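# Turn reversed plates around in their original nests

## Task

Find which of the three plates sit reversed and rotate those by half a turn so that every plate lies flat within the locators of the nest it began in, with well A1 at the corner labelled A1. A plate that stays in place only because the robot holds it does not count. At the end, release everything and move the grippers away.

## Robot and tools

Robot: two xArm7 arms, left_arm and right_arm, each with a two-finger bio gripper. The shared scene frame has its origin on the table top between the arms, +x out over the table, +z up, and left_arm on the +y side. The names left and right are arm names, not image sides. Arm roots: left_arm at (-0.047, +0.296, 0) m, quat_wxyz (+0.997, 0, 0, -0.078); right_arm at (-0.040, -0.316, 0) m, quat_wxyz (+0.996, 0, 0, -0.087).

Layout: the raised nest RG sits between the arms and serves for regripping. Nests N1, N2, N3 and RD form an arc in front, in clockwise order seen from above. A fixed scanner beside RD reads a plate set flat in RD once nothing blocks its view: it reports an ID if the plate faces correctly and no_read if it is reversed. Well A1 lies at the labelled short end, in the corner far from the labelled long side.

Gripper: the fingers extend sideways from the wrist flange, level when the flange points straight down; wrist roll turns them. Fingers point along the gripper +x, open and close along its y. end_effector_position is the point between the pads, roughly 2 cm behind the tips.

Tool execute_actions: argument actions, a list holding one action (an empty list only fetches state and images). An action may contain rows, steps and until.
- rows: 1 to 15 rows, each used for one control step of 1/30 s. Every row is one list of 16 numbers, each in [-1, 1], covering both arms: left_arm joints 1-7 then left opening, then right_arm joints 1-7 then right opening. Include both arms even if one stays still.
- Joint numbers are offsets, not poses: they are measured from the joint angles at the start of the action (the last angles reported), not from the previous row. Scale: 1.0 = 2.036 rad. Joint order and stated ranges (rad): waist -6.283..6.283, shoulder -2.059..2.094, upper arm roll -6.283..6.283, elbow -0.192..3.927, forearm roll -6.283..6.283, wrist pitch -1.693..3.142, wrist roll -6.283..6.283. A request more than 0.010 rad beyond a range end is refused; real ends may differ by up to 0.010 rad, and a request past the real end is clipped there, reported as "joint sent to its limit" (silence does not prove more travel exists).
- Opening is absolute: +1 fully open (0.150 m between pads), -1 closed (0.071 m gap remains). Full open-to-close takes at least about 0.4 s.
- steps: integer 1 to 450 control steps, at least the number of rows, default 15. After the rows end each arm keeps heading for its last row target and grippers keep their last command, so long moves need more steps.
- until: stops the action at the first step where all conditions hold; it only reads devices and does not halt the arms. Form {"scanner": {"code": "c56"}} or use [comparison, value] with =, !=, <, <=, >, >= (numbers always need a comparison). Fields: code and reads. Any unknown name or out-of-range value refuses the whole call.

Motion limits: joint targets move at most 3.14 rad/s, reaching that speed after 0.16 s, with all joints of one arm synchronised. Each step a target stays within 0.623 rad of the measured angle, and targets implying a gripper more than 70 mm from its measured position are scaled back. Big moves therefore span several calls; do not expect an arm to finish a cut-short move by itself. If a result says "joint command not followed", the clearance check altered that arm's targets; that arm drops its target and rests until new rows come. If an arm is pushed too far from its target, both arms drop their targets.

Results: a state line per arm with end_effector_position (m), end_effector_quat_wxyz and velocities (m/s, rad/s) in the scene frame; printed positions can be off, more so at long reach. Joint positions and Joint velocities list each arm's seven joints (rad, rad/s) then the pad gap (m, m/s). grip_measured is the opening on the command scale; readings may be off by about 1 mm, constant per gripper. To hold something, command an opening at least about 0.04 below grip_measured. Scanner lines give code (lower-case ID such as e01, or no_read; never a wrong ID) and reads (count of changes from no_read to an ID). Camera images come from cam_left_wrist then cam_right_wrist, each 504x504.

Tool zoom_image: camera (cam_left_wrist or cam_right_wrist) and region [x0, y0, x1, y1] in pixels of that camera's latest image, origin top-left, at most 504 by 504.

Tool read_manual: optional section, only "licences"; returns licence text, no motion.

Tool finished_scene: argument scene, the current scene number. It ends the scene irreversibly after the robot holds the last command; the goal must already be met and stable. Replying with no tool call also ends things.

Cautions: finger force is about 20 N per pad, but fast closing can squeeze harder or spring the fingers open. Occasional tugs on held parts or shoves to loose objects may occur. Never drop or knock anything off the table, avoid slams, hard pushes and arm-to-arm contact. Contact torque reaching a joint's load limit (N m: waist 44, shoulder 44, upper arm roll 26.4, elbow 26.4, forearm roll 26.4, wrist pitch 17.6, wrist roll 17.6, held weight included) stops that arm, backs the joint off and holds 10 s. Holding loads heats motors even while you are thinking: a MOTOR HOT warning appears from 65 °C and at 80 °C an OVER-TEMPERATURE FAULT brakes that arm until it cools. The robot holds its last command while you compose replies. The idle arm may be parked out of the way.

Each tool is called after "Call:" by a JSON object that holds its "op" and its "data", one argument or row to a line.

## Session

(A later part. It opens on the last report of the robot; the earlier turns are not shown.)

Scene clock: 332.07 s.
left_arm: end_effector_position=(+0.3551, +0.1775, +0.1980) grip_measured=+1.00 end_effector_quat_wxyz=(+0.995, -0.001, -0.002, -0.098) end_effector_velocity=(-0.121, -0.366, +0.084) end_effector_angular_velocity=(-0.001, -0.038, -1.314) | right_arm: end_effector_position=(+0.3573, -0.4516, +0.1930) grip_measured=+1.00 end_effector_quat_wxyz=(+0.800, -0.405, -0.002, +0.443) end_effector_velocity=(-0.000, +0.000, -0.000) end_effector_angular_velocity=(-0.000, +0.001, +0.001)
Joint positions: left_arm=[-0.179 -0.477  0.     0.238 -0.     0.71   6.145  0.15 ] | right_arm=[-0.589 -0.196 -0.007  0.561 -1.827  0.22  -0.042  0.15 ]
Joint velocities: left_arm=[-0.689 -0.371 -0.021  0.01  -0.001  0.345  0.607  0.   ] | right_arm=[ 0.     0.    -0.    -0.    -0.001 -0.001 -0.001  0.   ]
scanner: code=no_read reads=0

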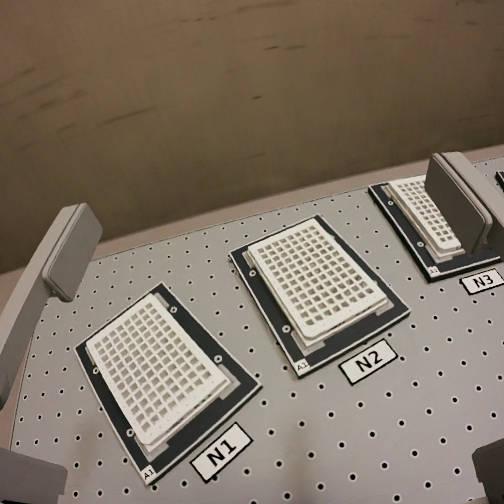

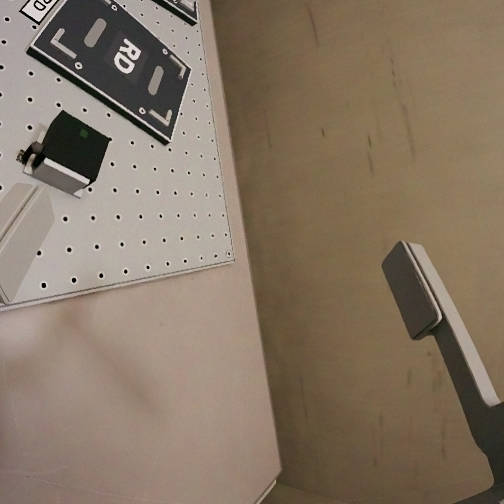

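Call:
{"op": "execute_actions", "data": {
  "actions": []
}}

Call:
{"op": "zoom_image", "data": {
  "camera": "cam_left_wrist",
  "region": [280, 150, 460, 330]
}}

Call:
{"op": "zoom_image", "data": {
  "camera": "cam_left_wrist",
  "region": [10, 280, 230, 500]
}}

Scene clock: 334.87 s.
left_arm: end_effector_position=(+0.3326, +0.1264, +0.2085) grip_measured=+1.00 end_effector_quat_wxyz=(+0.981, -0.001, -0.002, -0.193) end_effector_velocity=(+0.000, +0.000, +0.000) end_effector_angular_velocity=(+0.000, -0.001, +0.000) | right_arm: end_effector_position=(+0.3573, -0.4516, +0.1930) grip_measured=+1.00 end_effector_quat_wxyz=(+0.800, -0.405, -0.002, +0.443) end_effector_velocity=(-0.000, +0.000, -0.000) end_effector_angular_velocity=(+0.000, +0.000, +0.000)
Joint positions: left_arm=[-0.28  -0.531  0.     0.238 -0.     0.763  6.237  0.15 ] | right_arm=[-0.589 -0.196 -0.007  0.561 -1.827  0.22  -0.042  0.15 ]
Joint velocities: left_arm=[ 0.001 -0.001 -0.     0.     0.001  0.    -0.     0.   ] | right_arm=[-0.  0.  0. -0. -0. -0.  0.  0.]
scanner: code=no_read reads=0

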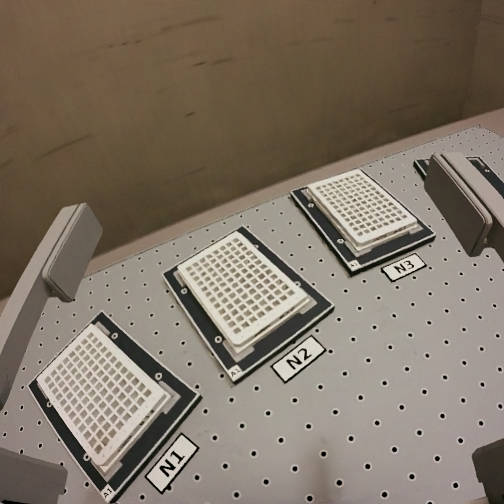

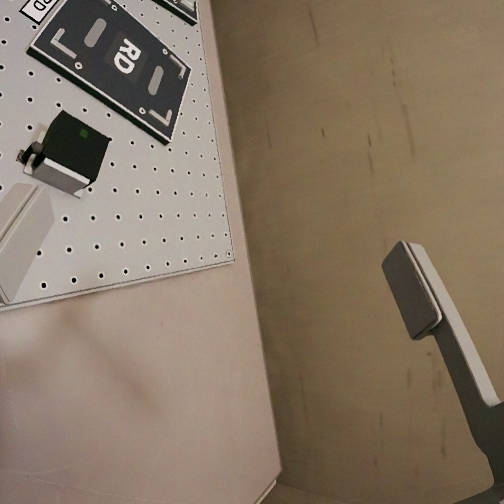

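Region (280, 150, 460, 330) of cam_left_wrist's 504x504 image, scaled by 2.800, with more detail than that image has.

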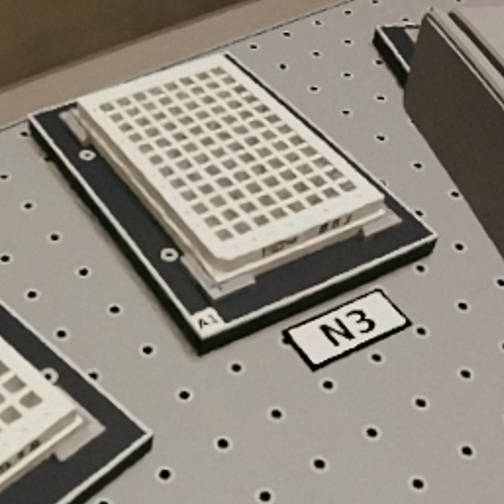

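Region (10, 280, 230, 500) of cam_left_wrist's 504x504 image, scaled by 2.291, with more detail than that image has.

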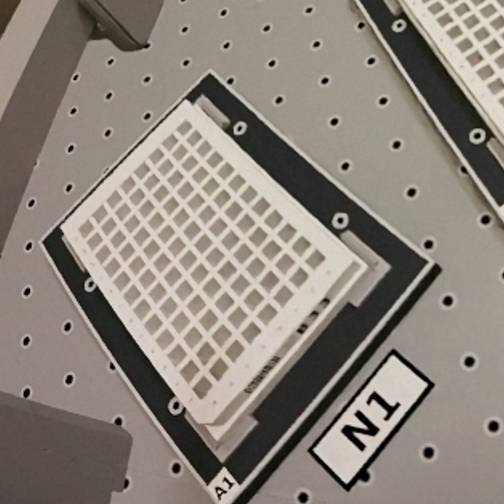

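All three plates sit flat inside their locators, with the labelled end and chamfered corner at A1, and both arms are clear.

Call:
{"op": "finished_scene", "data": {
  "scene": 2
}}

The scene is finished: the task was done.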